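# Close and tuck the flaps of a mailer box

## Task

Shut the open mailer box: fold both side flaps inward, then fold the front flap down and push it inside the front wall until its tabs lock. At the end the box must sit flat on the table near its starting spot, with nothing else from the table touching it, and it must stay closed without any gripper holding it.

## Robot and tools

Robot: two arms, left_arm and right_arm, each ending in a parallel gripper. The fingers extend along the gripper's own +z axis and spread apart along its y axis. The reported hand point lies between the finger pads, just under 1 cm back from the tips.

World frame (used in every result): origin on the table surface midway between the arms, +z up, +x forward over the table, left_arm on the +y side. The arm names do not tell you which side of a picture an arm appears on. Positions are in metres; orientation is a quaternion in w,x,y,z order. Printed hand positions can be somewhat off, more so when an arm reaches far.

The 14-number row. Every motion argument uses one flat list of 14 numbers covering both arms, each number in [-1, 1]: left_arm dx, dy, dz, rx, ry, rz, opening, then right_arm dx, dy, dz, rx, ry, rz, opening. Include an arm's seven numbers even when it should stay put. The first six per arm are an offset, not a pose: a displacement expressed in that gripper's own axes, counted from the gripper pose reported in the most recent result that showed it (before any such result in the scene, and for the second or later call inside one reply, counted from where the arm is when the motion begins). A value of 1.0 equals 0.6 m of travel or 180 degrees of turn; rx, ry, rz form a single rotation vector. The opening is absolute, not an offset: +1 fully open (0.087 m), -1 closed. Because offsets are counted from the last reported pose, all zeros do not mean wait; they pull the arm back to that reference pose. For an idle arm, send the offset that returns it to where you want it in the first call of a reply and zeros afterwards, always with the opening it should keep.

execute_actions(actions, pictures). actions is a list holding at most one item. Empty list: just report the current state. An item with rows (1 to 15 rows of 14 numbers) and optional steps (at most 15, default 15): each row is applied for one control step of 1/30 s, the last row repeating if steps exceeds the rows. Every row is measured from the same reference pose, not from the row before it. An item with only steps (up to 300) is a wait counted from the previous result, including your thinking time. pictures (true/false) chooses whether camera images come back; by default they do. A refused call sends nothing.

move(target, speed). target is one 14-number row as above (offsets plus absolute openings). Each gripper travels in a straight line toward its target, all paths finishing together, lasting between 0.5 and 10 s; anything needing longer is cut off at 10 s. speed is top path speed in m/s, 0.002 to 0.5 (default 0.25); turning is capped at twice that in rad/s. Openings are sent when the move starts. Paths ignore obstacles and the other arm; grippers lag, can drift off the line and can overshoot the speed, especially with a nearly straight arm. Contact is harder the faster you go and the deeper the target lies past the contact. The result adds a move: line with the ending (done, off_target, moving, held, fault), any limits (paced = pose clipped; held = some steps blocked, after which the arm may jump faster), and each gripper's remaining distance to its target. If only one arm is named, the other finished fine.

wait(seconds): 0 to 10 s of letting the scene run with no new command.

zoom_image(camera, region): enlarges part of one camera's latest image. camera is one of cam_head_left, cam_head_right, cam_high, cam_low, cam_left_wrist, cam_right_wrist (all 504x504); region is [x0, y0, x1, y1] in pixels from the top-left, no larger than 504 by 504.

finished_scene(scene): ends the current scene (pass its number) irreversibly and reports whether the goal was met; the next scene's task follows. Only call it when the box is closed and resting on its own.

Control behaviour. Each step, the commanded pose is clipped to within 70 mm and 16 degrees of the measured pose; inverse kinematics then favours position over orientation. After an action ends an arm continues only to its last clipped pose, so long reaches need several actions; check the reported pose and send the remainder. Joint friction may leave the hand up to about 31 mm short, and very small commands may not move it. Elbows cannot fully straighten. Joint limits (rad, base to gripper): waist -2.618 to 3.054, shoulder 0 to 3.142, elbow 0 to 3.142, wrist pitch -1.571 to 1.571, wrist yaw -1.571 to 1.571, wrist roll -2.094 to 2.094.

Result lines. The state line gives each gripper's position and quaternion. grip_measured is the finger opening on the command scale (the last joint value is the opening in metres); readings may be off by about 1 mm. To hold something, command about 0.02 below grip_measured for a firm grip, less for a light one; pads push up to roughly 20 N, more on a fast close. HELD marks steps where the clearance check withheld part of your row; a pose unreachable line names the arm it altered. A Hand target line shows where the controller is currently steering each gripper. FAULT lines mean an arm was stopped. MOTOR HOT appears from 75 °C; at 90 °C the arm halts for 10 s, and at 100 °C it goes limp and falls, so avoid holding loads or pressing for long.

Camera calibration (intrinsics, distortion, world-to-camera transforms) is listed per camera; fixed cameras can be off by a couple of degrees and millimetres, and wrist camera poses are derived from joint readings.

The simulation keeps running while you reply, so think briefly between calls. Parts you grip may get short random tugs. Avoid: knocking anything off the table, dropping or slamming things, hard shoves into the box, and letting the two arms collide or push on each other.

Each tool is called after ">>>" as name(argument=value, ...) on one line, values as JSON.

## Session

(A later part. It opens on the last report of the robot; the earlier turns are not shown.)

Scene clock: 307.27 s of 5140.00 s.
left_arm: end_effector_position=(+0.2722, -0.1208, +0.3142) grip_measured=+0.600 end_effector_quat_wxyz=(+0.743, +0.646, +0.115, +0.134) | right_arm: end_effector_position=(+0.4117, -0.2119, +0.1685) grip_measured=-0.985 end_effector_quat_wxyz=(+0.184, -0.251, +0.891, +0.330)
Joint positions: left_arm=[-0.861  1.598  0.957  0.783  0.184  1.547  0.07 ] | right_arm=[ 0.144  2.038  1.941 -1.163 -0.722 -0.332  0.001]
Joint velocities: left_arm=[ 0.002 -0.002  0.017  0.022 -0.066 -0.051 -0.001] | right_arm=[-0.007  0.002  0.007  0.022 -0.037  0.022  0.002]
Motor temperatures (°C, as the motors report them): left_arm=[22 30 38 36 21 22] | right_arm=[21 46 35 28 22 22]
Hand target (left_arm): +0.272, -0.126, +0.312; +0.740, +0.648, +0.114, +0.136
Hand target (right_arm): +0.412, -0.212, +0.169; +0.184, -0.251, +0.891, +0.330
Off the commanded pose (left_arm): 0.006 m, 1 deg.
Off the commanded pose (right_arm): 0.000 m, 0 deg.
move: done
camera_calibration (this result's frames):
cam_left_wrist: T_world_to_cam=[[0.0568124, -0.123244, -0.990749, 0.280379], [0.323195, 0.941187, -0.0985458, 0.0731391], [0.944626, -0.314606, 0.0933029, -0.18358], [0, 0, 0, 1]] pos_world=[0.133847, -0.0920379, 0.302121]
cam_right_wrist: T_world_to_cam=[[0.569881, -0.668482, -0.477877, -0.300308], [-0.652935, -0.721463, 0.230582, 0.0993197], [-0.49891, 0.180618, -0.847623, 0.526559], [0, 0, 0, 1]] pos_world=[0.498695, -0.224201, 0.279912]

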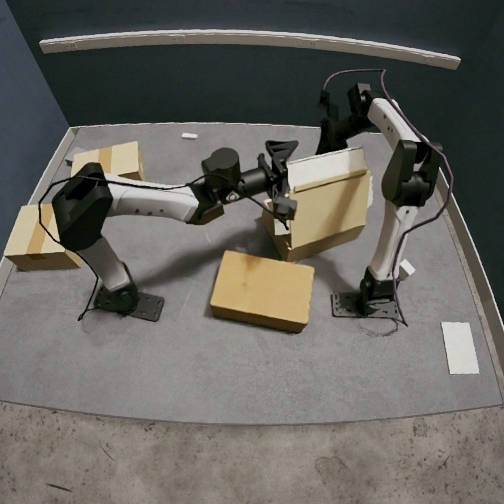

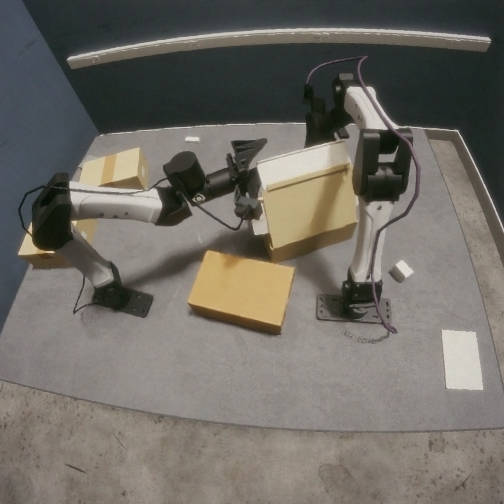

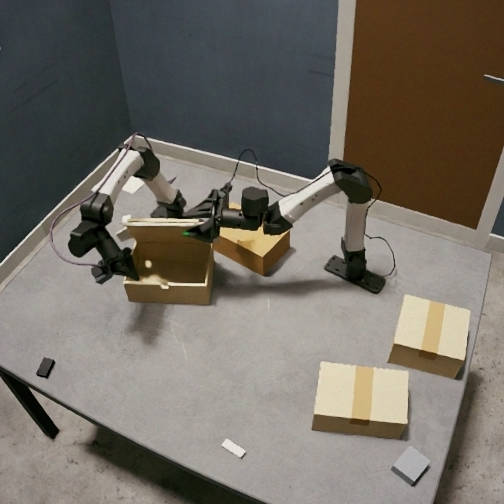

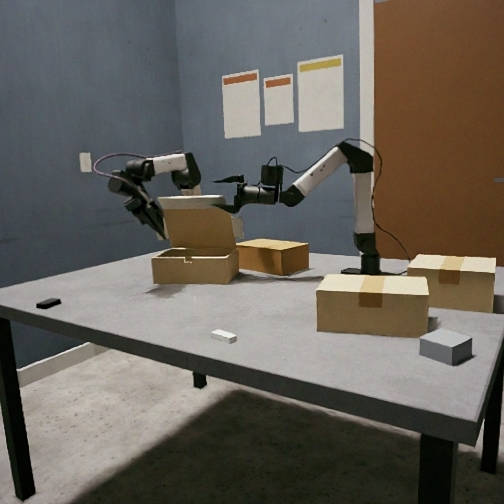

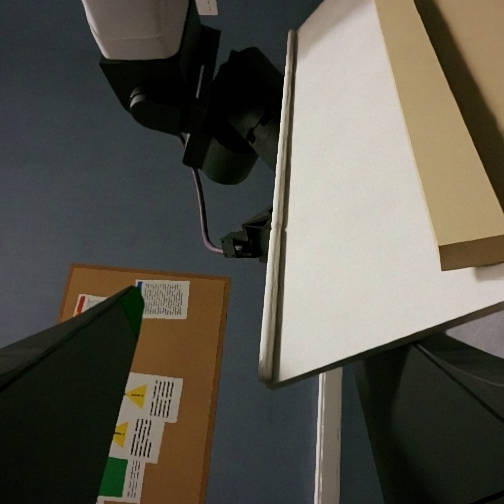

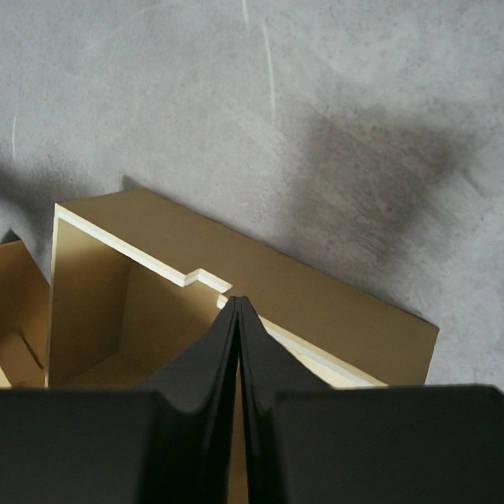

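Lower finger is under the flap. Drop 3.5 cm, advance a bit, close.

>>> move(target=[0,-0.06,0.03,0,0,0,0.6, 0,0,0,0,0,0,-1], speed=0.1)

>>> move(target=[0,0,0,0,0,0,-1, 0,0,0,0,0,0,-1])

>>> move(target=[-0.04,-0.05,0,0,0,-0.4,-1, 0,0,0,0,0,0,-1], speed=0.15)

Scene clock: 310.97 s of 5140.00 s.
left_arm: end_effector_position=(+0.2814, -0.1371, +0.2835) grip_measured=+0.600 end_effector_quat_wxyz=(+0.743, +0.645, +0.117, +0.136) | right_arm: end_effector_position=(+0.4117, -0.2119, +0.1685) grip_measured=-0.985 end_effector_quat_wxyz=(+0.184, -0.251, +0.891, +0.330)
Joint positions: left_arm=[-0.865  1.723  0.957  0.91   0.176  1.547  0.07 ] | right_arm=[ 0.144  2.038  1.941 -1.163 -0.722 -0.332  0.001]
Joint velocities: left_arm=[ 0.002 -0.012  0.007  0.022 -0.081 -0.037 -0.   ] | right_arm=[ 0.012 -0.012 -0.002 -0.066 -0.081  0.022  0.   ]
Motor temperatures (°C, as the motors report them): left_arm=[22 30 39 36 21 22] | right_arm=[21 46 35 28 22 22]
Hand target (left_arm): +0.280, -0.142, +0.280; +0.743, +0.646, +0.115, +0.134
Hand target (right_arm): +0.412, -0.212, +0.169; +0.184, -0.251, +0.891, +0.330
Off the commanded pose (left_arm): 0.006 m, 0 deg.
Off the commanded pose (right_arm): 0.000 m, 0 deg.
move: done
camera_calibration (this result's frames):
cam_left_wrist: T_world_to_cam=[[0.0573228, -0.125212, -0.990473, 0.246942], [0.31932, 0.942288, -0.100641, 0.0843421], [0.945912, -0.310509, 0.0939974, -0.194478], [0, 0, 0, 1]] pos_world=[0.142871, -0.108941, 0.271358]
cam_right_wrist: T_world_to_cam=[[0.569881, -0.668482, -0.477877, -0.300308], [-0.652935, -0.721463, 0.230582, 0.0993197], [-0.49891, 0.180618, -0.847623, 0.526559], [0, 0, 0, 1]] pos_world=[0.498695, -0.224201, 0.279912]

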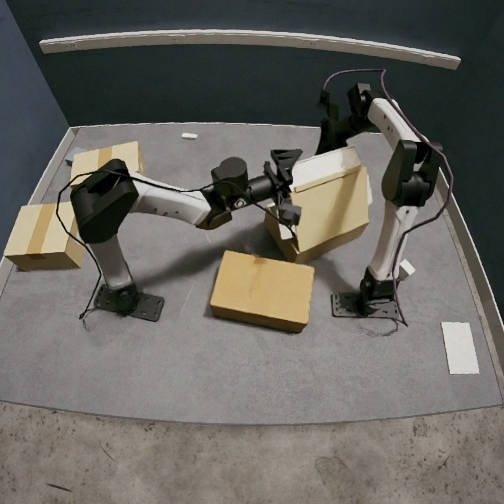

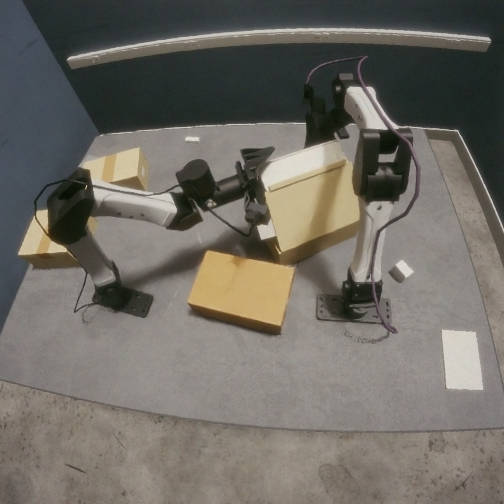

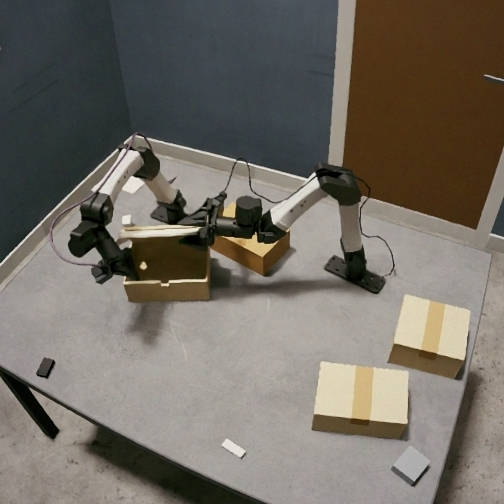

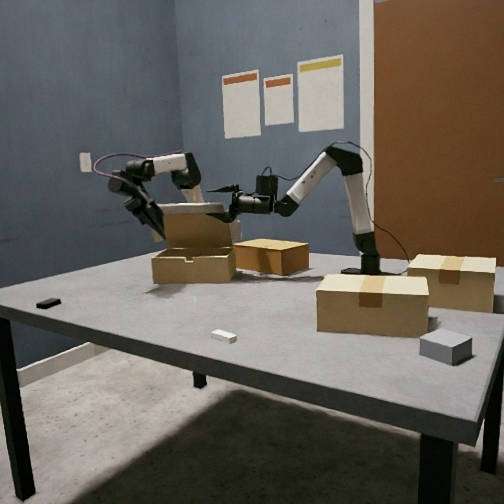

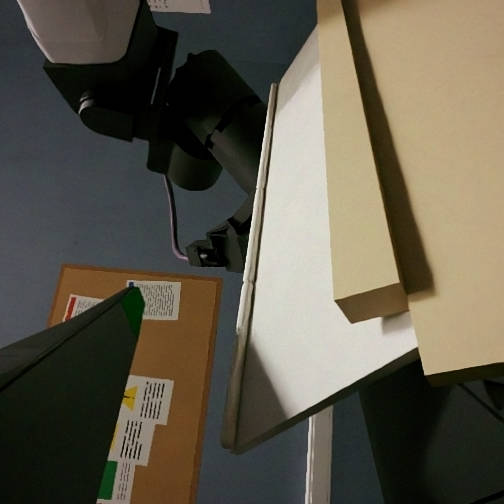

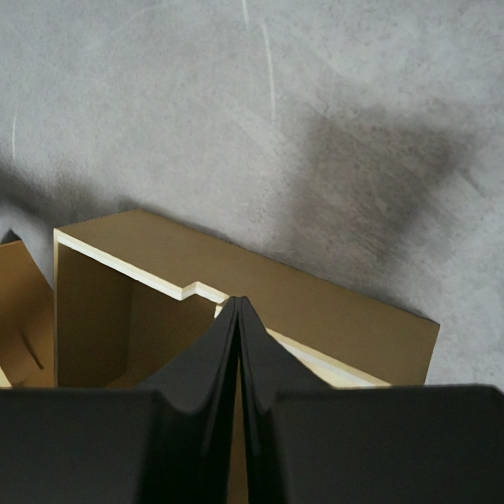

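Scene clock: 311.47 s of 5140.00 s.
left_arm: end_effector_position=(+0.2814, -0.1374, +0.2815) grip_measured=-0.887 end_effector_quat_wxyz=(+0.741, +0.648, +0.117, +0.135) | right_arm: end_effector_position=(+0.4117, -0.2119, +0.1685) grip_measured=-0.985 end_effector_quat_wxyz=(+0.184, -0.251, +0.891, +0.330)
Joint positions: left_arm=[-0.865  1.723  0.957  0.902  0.177  1.548  0.005] | right_arm=[ 0.144  2.038  1.941 -1.163 -0.722 -0.332  0.001]
Joint velocities: left_arm=[-0.022 -0.012 -0.007 -0.007 -0.007 -0.11  -0.001] | right_arm=[ 0.002  0.007 -0.007 -0.007 -0.066  0.051 -0.   ]
Motor temperatures (°C, as the motors report them): left_arm=[22 31 39 36 21 22] | right_arm=[21 46 35 28 22 22]
Hand target (left_arm): +0.281, -0.137, +0.283; +0.743, +0.645, +0.117, +0.136
Hand target (right_arm): +0.412, -0.212, +0.169; +0.184, -0.251, +0.891, +0.330
Off the commanded pose (left_arm): 0.002 m, 0 deg.
Off the commanded pose (right_arm): 0.000 m, 0 deg.
move: done
camera_calibration (this result's frames):
cam_left_wrist: T_world_to_cam=[[0.0539671, -0.118114, -0.991533, 0.247154], [0.31961, 0.942784, -0.0949108, 0.0828006], [0.946011, -0.311782, 0.0886296, -0.193104], [0, 0, 0, 1]] pos_world=[0.142877, -0.109077, 0.270035]
cam_right_wrist: T_world_to_cam=[[0.569881, -0.668482, -0.477877, -0.300308], [-0.652935, -0.721463, 0.230582, 0.0993197], [-0.49891, 0.180618, -0.847623, 0.526559], [0, 0, 0, 1]] pos_world=[0.498695, -0.224201, 0.279912]

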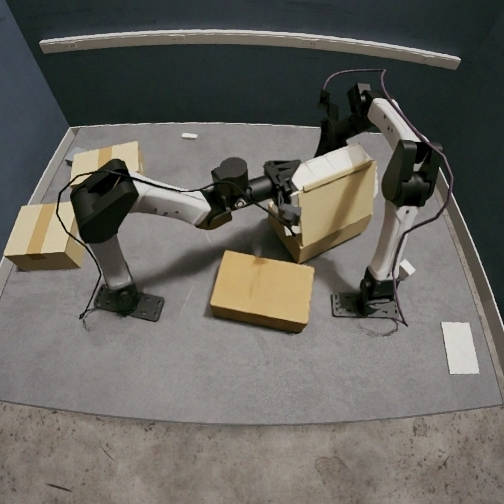

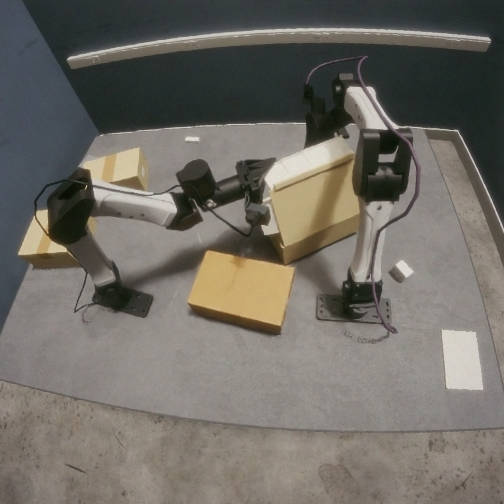

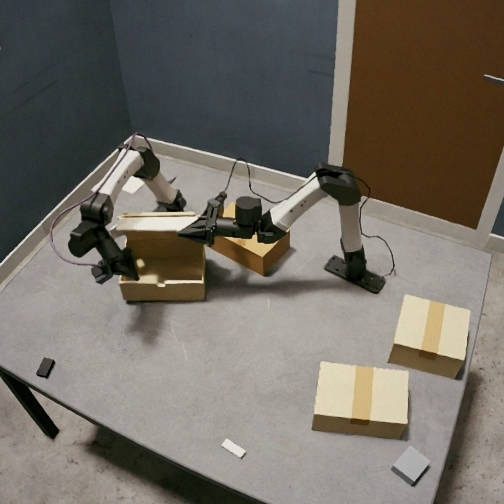

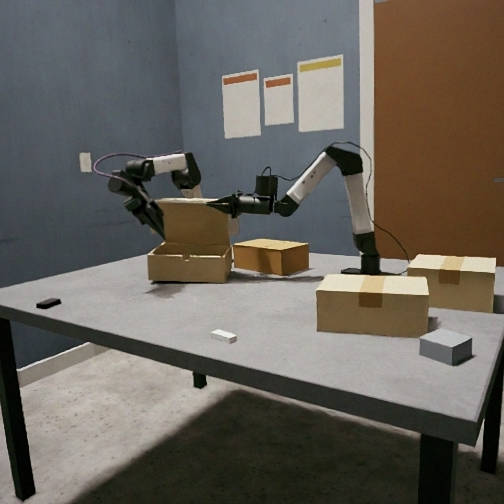

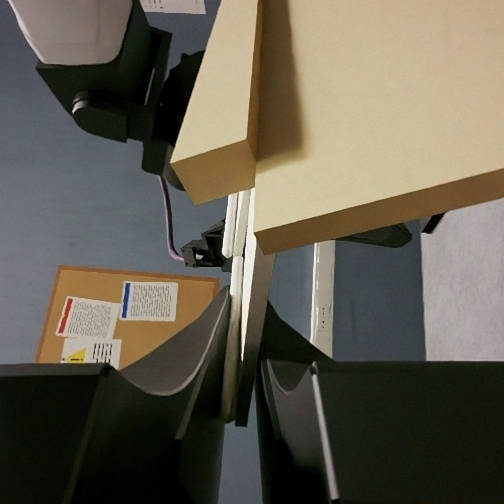

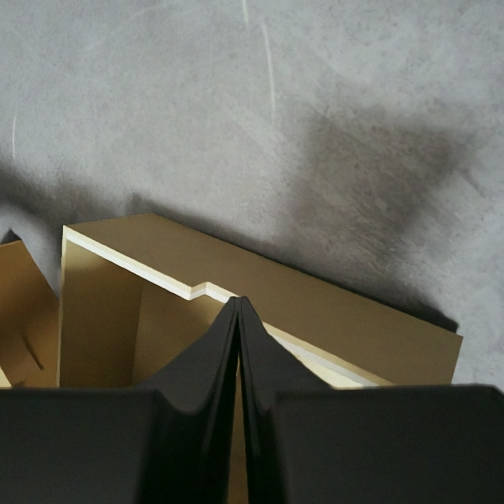

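Scene clock: 316.10 s of 5140.00 s.
left_arm: end_effector_position=(+0.2583, -0.1487, +0.2410) grip_measured=-0.897 end_effector_quat_wxyz=(+0.675, +0.463, +0.479, -0.318) | right_arm: end_effector_position=(+0.4117, -0.2119, +0.1685) grip_measured=-0.985 end_effector_quat_wxyz=(+0.184, -0.251, +0.891, +0.330)
Joint positions: left_arm=[-0.858  1.707  0.957  0.864  0.181  0.308  0.005] | right_arm=[ 0.144  2.038  1.941 -1.163 -0.722 -0.332  0.001]
Joint velocities: left_arm=[-0.017  0.007  0.017 -0.007 -0.022  0.022  0.   ] | right_arm=[ 0.002 -0.007  0.007 -0.022 -0.037  0.11   0.   ]
Motor temperatures (°C, as the motors report them): left_arm=[22 32 39 36 21 22] | right_arm=[21 46 35 28 22 22]
Hand target (left_arm): +0.260, -0.149, +0.252; +0.679, +0.455, +0.475, -0.326
Hand target (right_arm): +0.412, -0.212, +0.169; +0.184, -0.251, +0.891, +0.330
Off the commanded pose (left_arm): 0.011 m, 1 deg.
Off the commanded pose (right_arm): 0.000 m, 0 deg.
move: off_target (left_arm)
camera_calibration (this result's frames):
cam_left_wrist: T_world_to_cam=[[-0.871036, -0.365415, -0.32828, 0.249211], [-0.0522525, 0.733431, -0.677753, 0.302424], [0.488432, -0.573194, -0.657938, 0.0880855], [0, 0, 0, 1]] pos_world=[0.18985, -0.0802515, 0.344735]
cam_right_wrist: T_world_to_cam=[[0.569881, -0.668482, -0.477877, -0.300308], [-0.652935, -0.721463, 0.230582, 0.0993197], [-0.49891, 0.180618, -0.847623, 0.526559], [0, 0, 0, 1]] pos_world=[0.498695, -0.224201, 0.279912]

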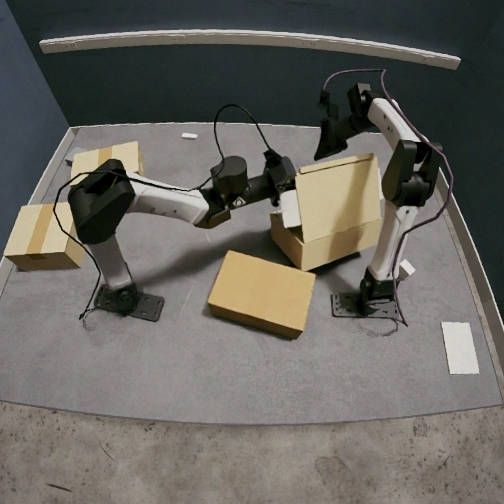

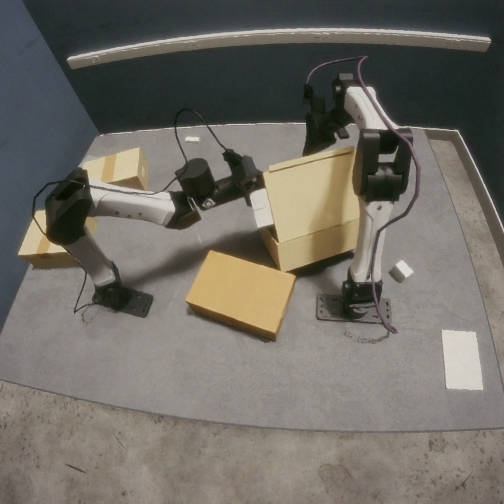

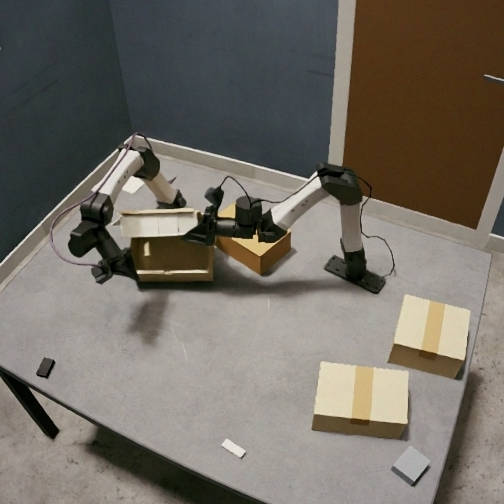

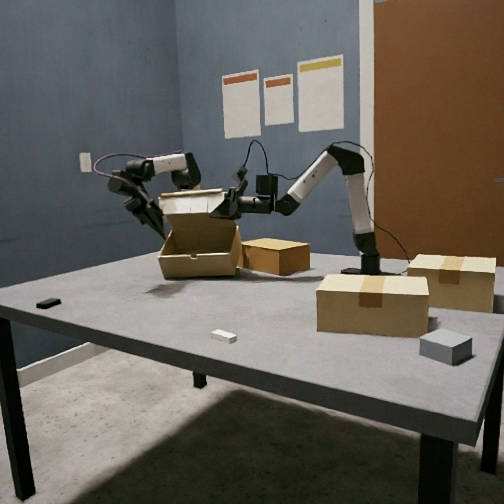

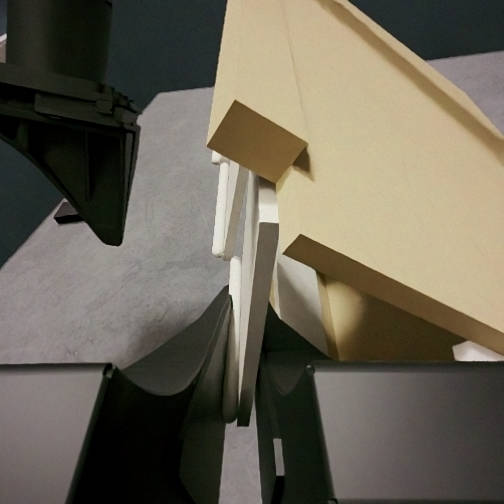

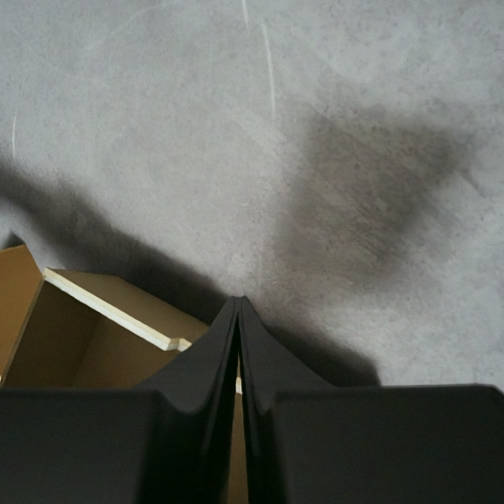

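>>> move(target=[0,0,0,0,0,0.16,-1, 0,0,0,0,0,0,-1], speed=0.1)

>>> move(target=[0,0,0,0,0,0,-0.3, 0,0,0,0,0,0,-1])

>>> move(target=[0,0,-0.15,0,0,0,-0.3, 0,0,0,0,0,0,-1], speed=0.15)

Scene clock: 320.87 s of 5140.00 s.
left_arm: end_effector_position=(+0.2610, -0.1489, +0.2578) grip_measured=-0.897 end_effector_quat_wxyz=(+0.739, +0.560, +0.345, -0.143) | right_arm: end_effector_position=(+0.4117, -0.2119, +0.1685) grip_measured=-0.985 end_effector_quat_wxyz=(+0.184, -0.251, +0.891, +0.330)
Joint positions: left_arm=[-0.9    1.707  0.957  0.886  0.142  0.809  0.005] | right_arm=[ 0.144  2.038  1.941 -1.163 -0.722 -0.332  0.001]
Joint velocities: left_arm=[-0.002 -0.007 -0.012 -0.007  0.022  0.037 -0.   ] | right_arm=[ 0.002 -0.007  0.007  0.037 -0.051  0.022  0.   ]
Motor temperatures (°C, as the motors report them): left_arm=[22 32 39 36 21 22] | right_arm=[21 46 35 28 22 22]
Hand target (left_arm): +0.258, -0.149, +0.242; +0.732, +0.567, +0.349, -0.140
Hand target (right_arm): +0.412, -0.212, +0.169; +0.184, -0.251, +0.891, +0.330
Off the commanded pose (left_arm): 0.017 m, 1 deg.
Off the commanded pose (right_arm): 0.000 m, 0 deg.
move: off_target (left_arm)
camera_calibration (this result's frames):
cam_left_wrist: T_world_to_cam=[[-0.593333, -0.32577, -0.73609, 0.295608], [0.188929, 0.832544, -0.520746, 0.22533], [0.782471, -0.448045, -0.432428, -0.0185494], [0, 0, 0, 1]] pos_world=[0.147337, -0.0996077, 0.326913]
cam_right_wrist: T_world_to_cam=[[0.569881, -0.668482, -0.477877, -0.300308], [-0.652935, -0.721463, 0.230582, 0.0993197], [-0.49891, 0.180618, -0.847623, 0.526559], [0, 0, 0, 1]] pos_world=[0.498695, -0.224201, 0.279912]

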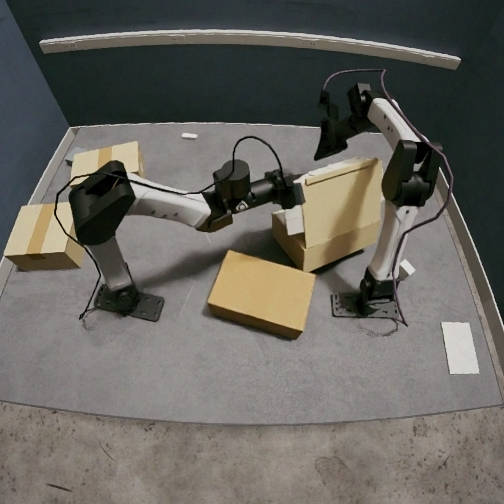

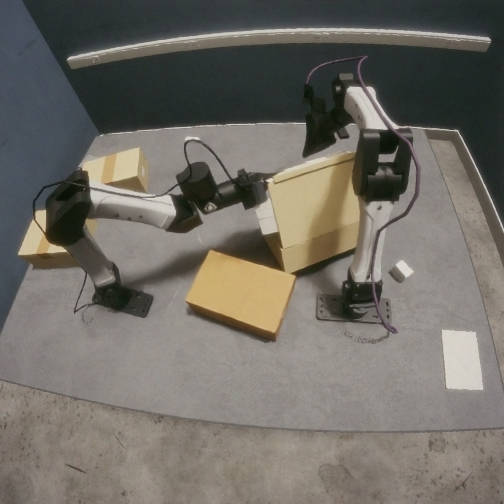

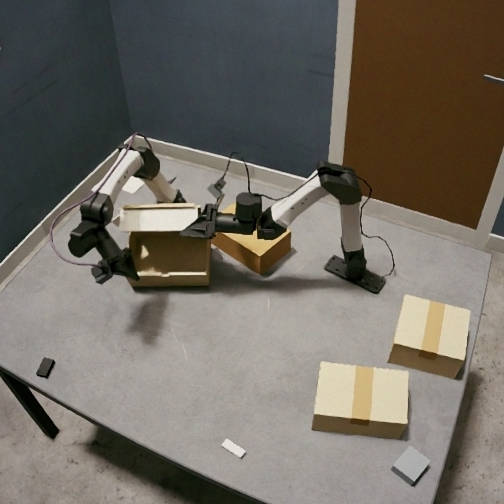

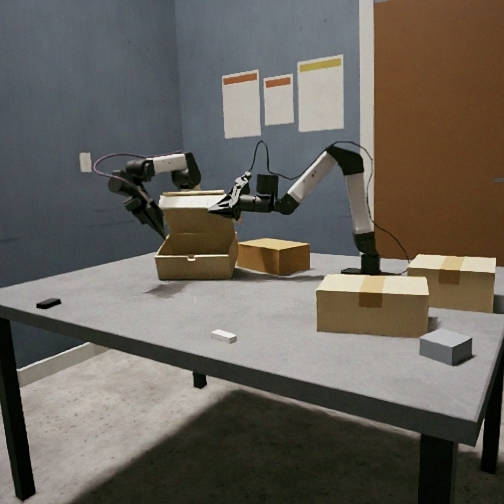

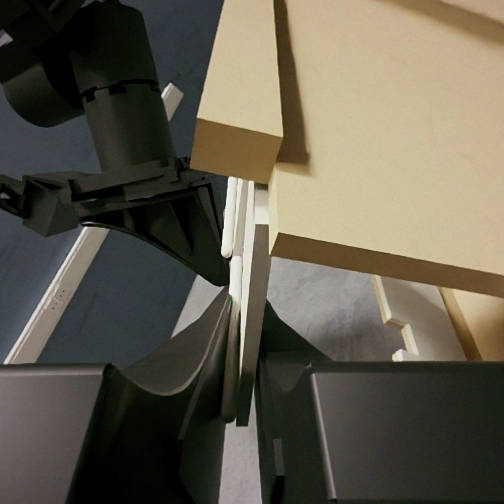

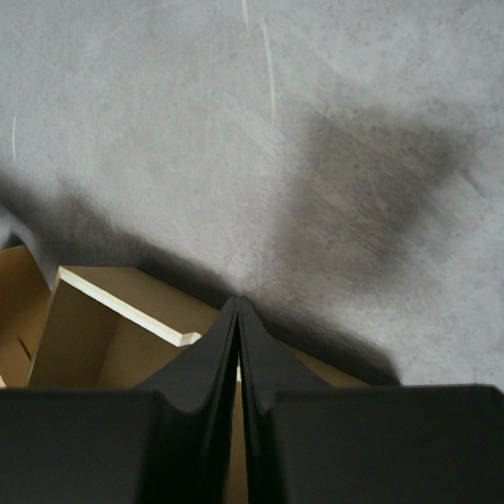

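Scene clock: 321.37 s of 5140.00 s.
left_arm: end_effector_position=(+0.2610, -0.1489, +0.2578) grip_measured=-0.300 end_effector_quat_wxyz=(+0.739, +0.561, +0.344, -0.143) | right_arm: end_effector_position=(+0.4117, -0.2119, +0.1685) grip_measured=-0.985 end_effector_quat_wxyz=(+0.184, -0.251, +0.891, +0.330)
Joint positions: left_arm=[-0.9    1.707  0.957  0.886  0.142  0.81   0.031] | right_arm=[ 0.144  2.038  1.941 -1.163 -0.722 -0.332  0.001]
Joint velocities: left_arm=[ 0.007  0.007 -0.027 -0.022 -0.066 -0.007  0.001] | right_arm=[-0.007  0.002 -0.002 -0.066  0.007 -0.081  0.001]
Motor temperatures (°C, as the motors report them): left_arm=[22 33 39 36 21 22] | right_arm=[21 46 35 28 22 22]
Hand target (left_arm): +0.261, -0.149, +0.258; +0.739, +0.561, +0.344, -0.143
Hand target (right_arm): +0.412, -0.212, +0.169; +0.184, -0.251, +0.891, +0.330
Off the commanded pose (left_arm): 0.000 m, 0 deg.
Off the commanded pose (right_arm): 0.000 m, 0 deg.
move: done
camera_calibration (this result's frames):
cam_left_wrist: T_world_to_cam=[[-0.593146, -0.32546, -0.736379, 0.29565], [0.189409, 0.832564, -0.520539, 0.225194], [0.782497, -0.448232, -0.432187, -0.0186159], [0, 0, 0, 1]] pos_world=[0.147277, -0.0996107, 0.326887]
cam_right_wrist: T_world_to_cam=[[0.569881, -0.668482, -0.477877, -0.300308], [-0.652935, -0.721463, 0.230582, 0.0993197], [-0.49891, 0.180618, -0.847623, 0.526559], [0, 0, 0, 1]] pos_world=[0.498695, -0.224201, 0.279912]

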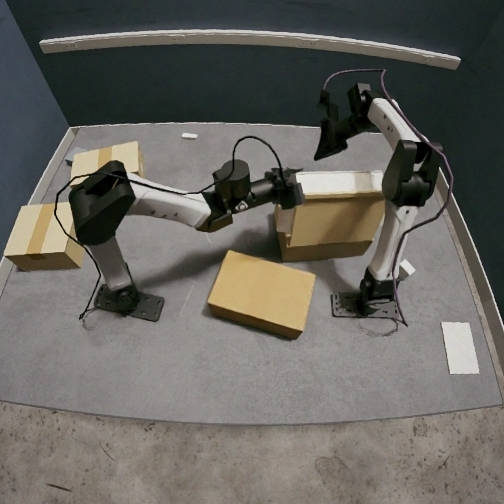

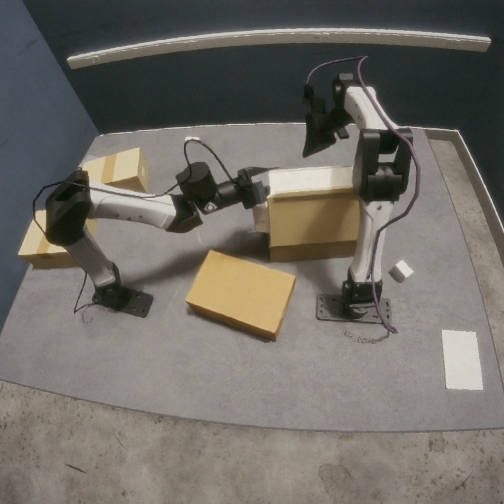

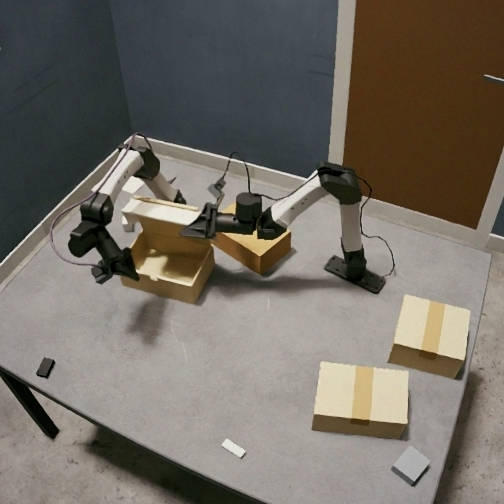

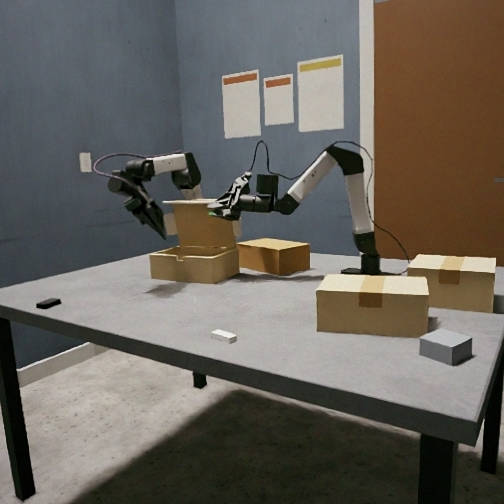

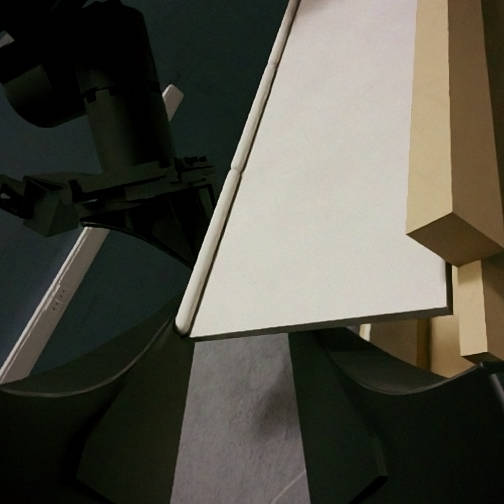

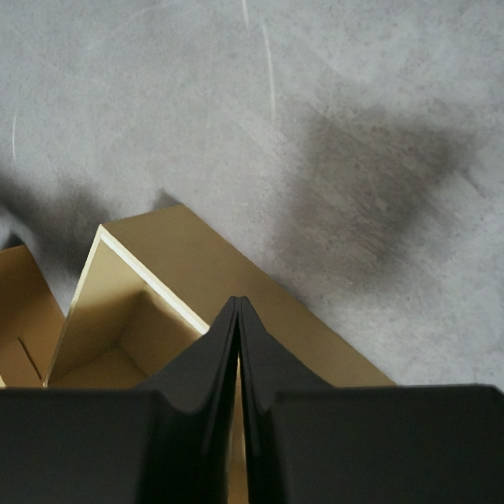

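Scene clock: 322.33 s of 5140.00 s.
left_arm: end_effector_position=(+0.2286, -0.0707, +0.2550) grip_measured=-0.300 end_effector_quat_wxyz=(+0.745, +0.557, +0.339, -0.142) | right_arm: end_effector_position=(+0.4117, -0.2119, +0.1685) grip_measured=-0.985 end_effector_quat_wxyz=(+0.184, -0.251, +0.891, +0.330)
Joint positions: left_arm=[-0.864  1.4    0.626  0.927  0.179  0.809  0.031] | right_arm=[ 0.144  2.038  1.941 -1.163 -0.722 -0.332  0.001]
Joint velocities: left_arm=[-0.002  0.012  0.002  0.037  0.007  0.051  0.001] | right_arm=[-0.007  0.007  0.002  0.066 -0.007  0.037 -0.001]
Motor temperatures (°C, as the motors report them): left_arm=[22 33 39 36 21 22] | right_arm=[21 46 35 28 22 22]
Hand target (left_arm): +0.229, -0.066, +0.247; +0.739, +0.561, +0.344, -0.143
Hand target (right_arm): +0.412, -0.212, +0.169; +0.184, -0.251, +0.891, +0.330
Off the commanded pose (left_arm): 0.011 m, 1 deg.
Off the commanded pose (right_arm): 0.000 m, 0 deg.
move: off_target (left_arm)
camera_calibration (this result's frames):
cam_left_wrist: T_world_to_cam=[[-0.584944, -0.333506, -0.739334, 0.298158], [0.19622, 0.826283, -0.527972, 0.164706], [0.786981, -0.453906, -0.417889, 0.035441], [0, 0, 0, 1]] pos_world=[0.114196, -0.0205699, 0.322209]
cam_right_wrist: T_world_to_cam=[[0.569881, -0.668482, -0.477877, -0.300308], [-0.652935, -0.721463, 0.230582, 0.0993197], [-0.49891, 0.180618, -0.847623, 0.526559], [0, 0, 0, 1]] pos_world=[0.498695, -0.224201, 0.279912]

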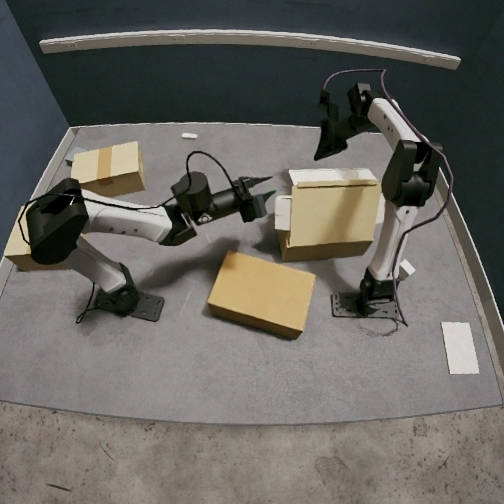

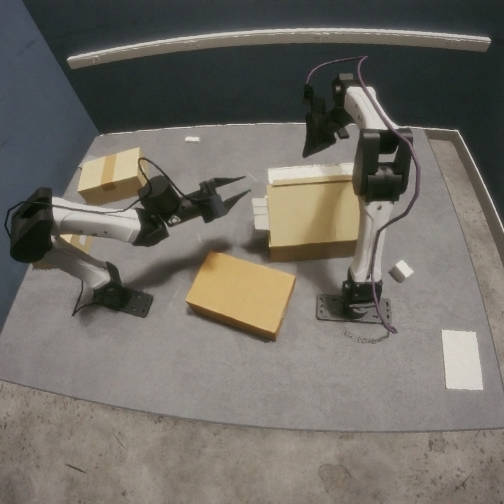

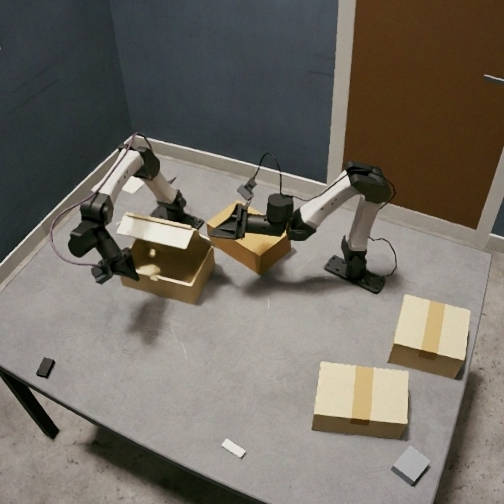

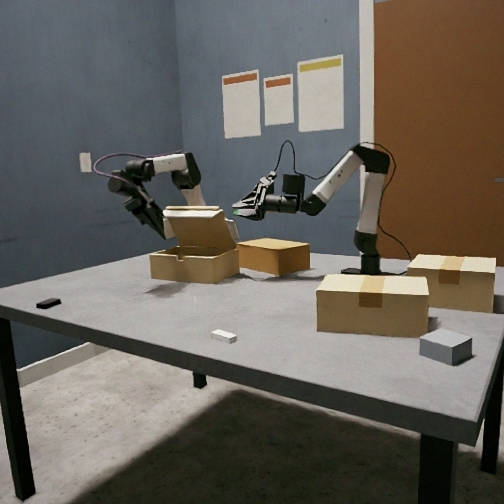

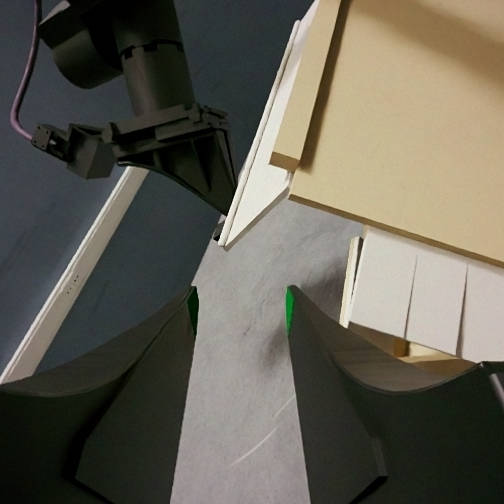

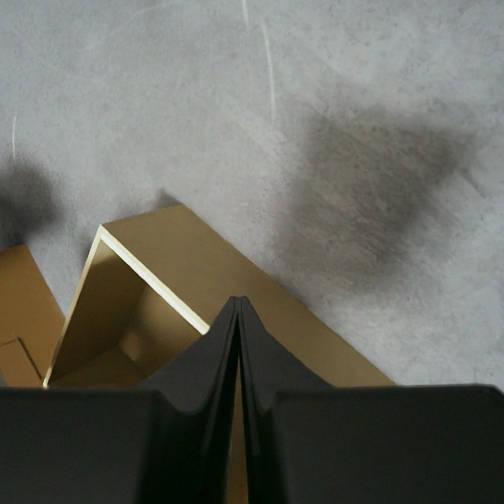

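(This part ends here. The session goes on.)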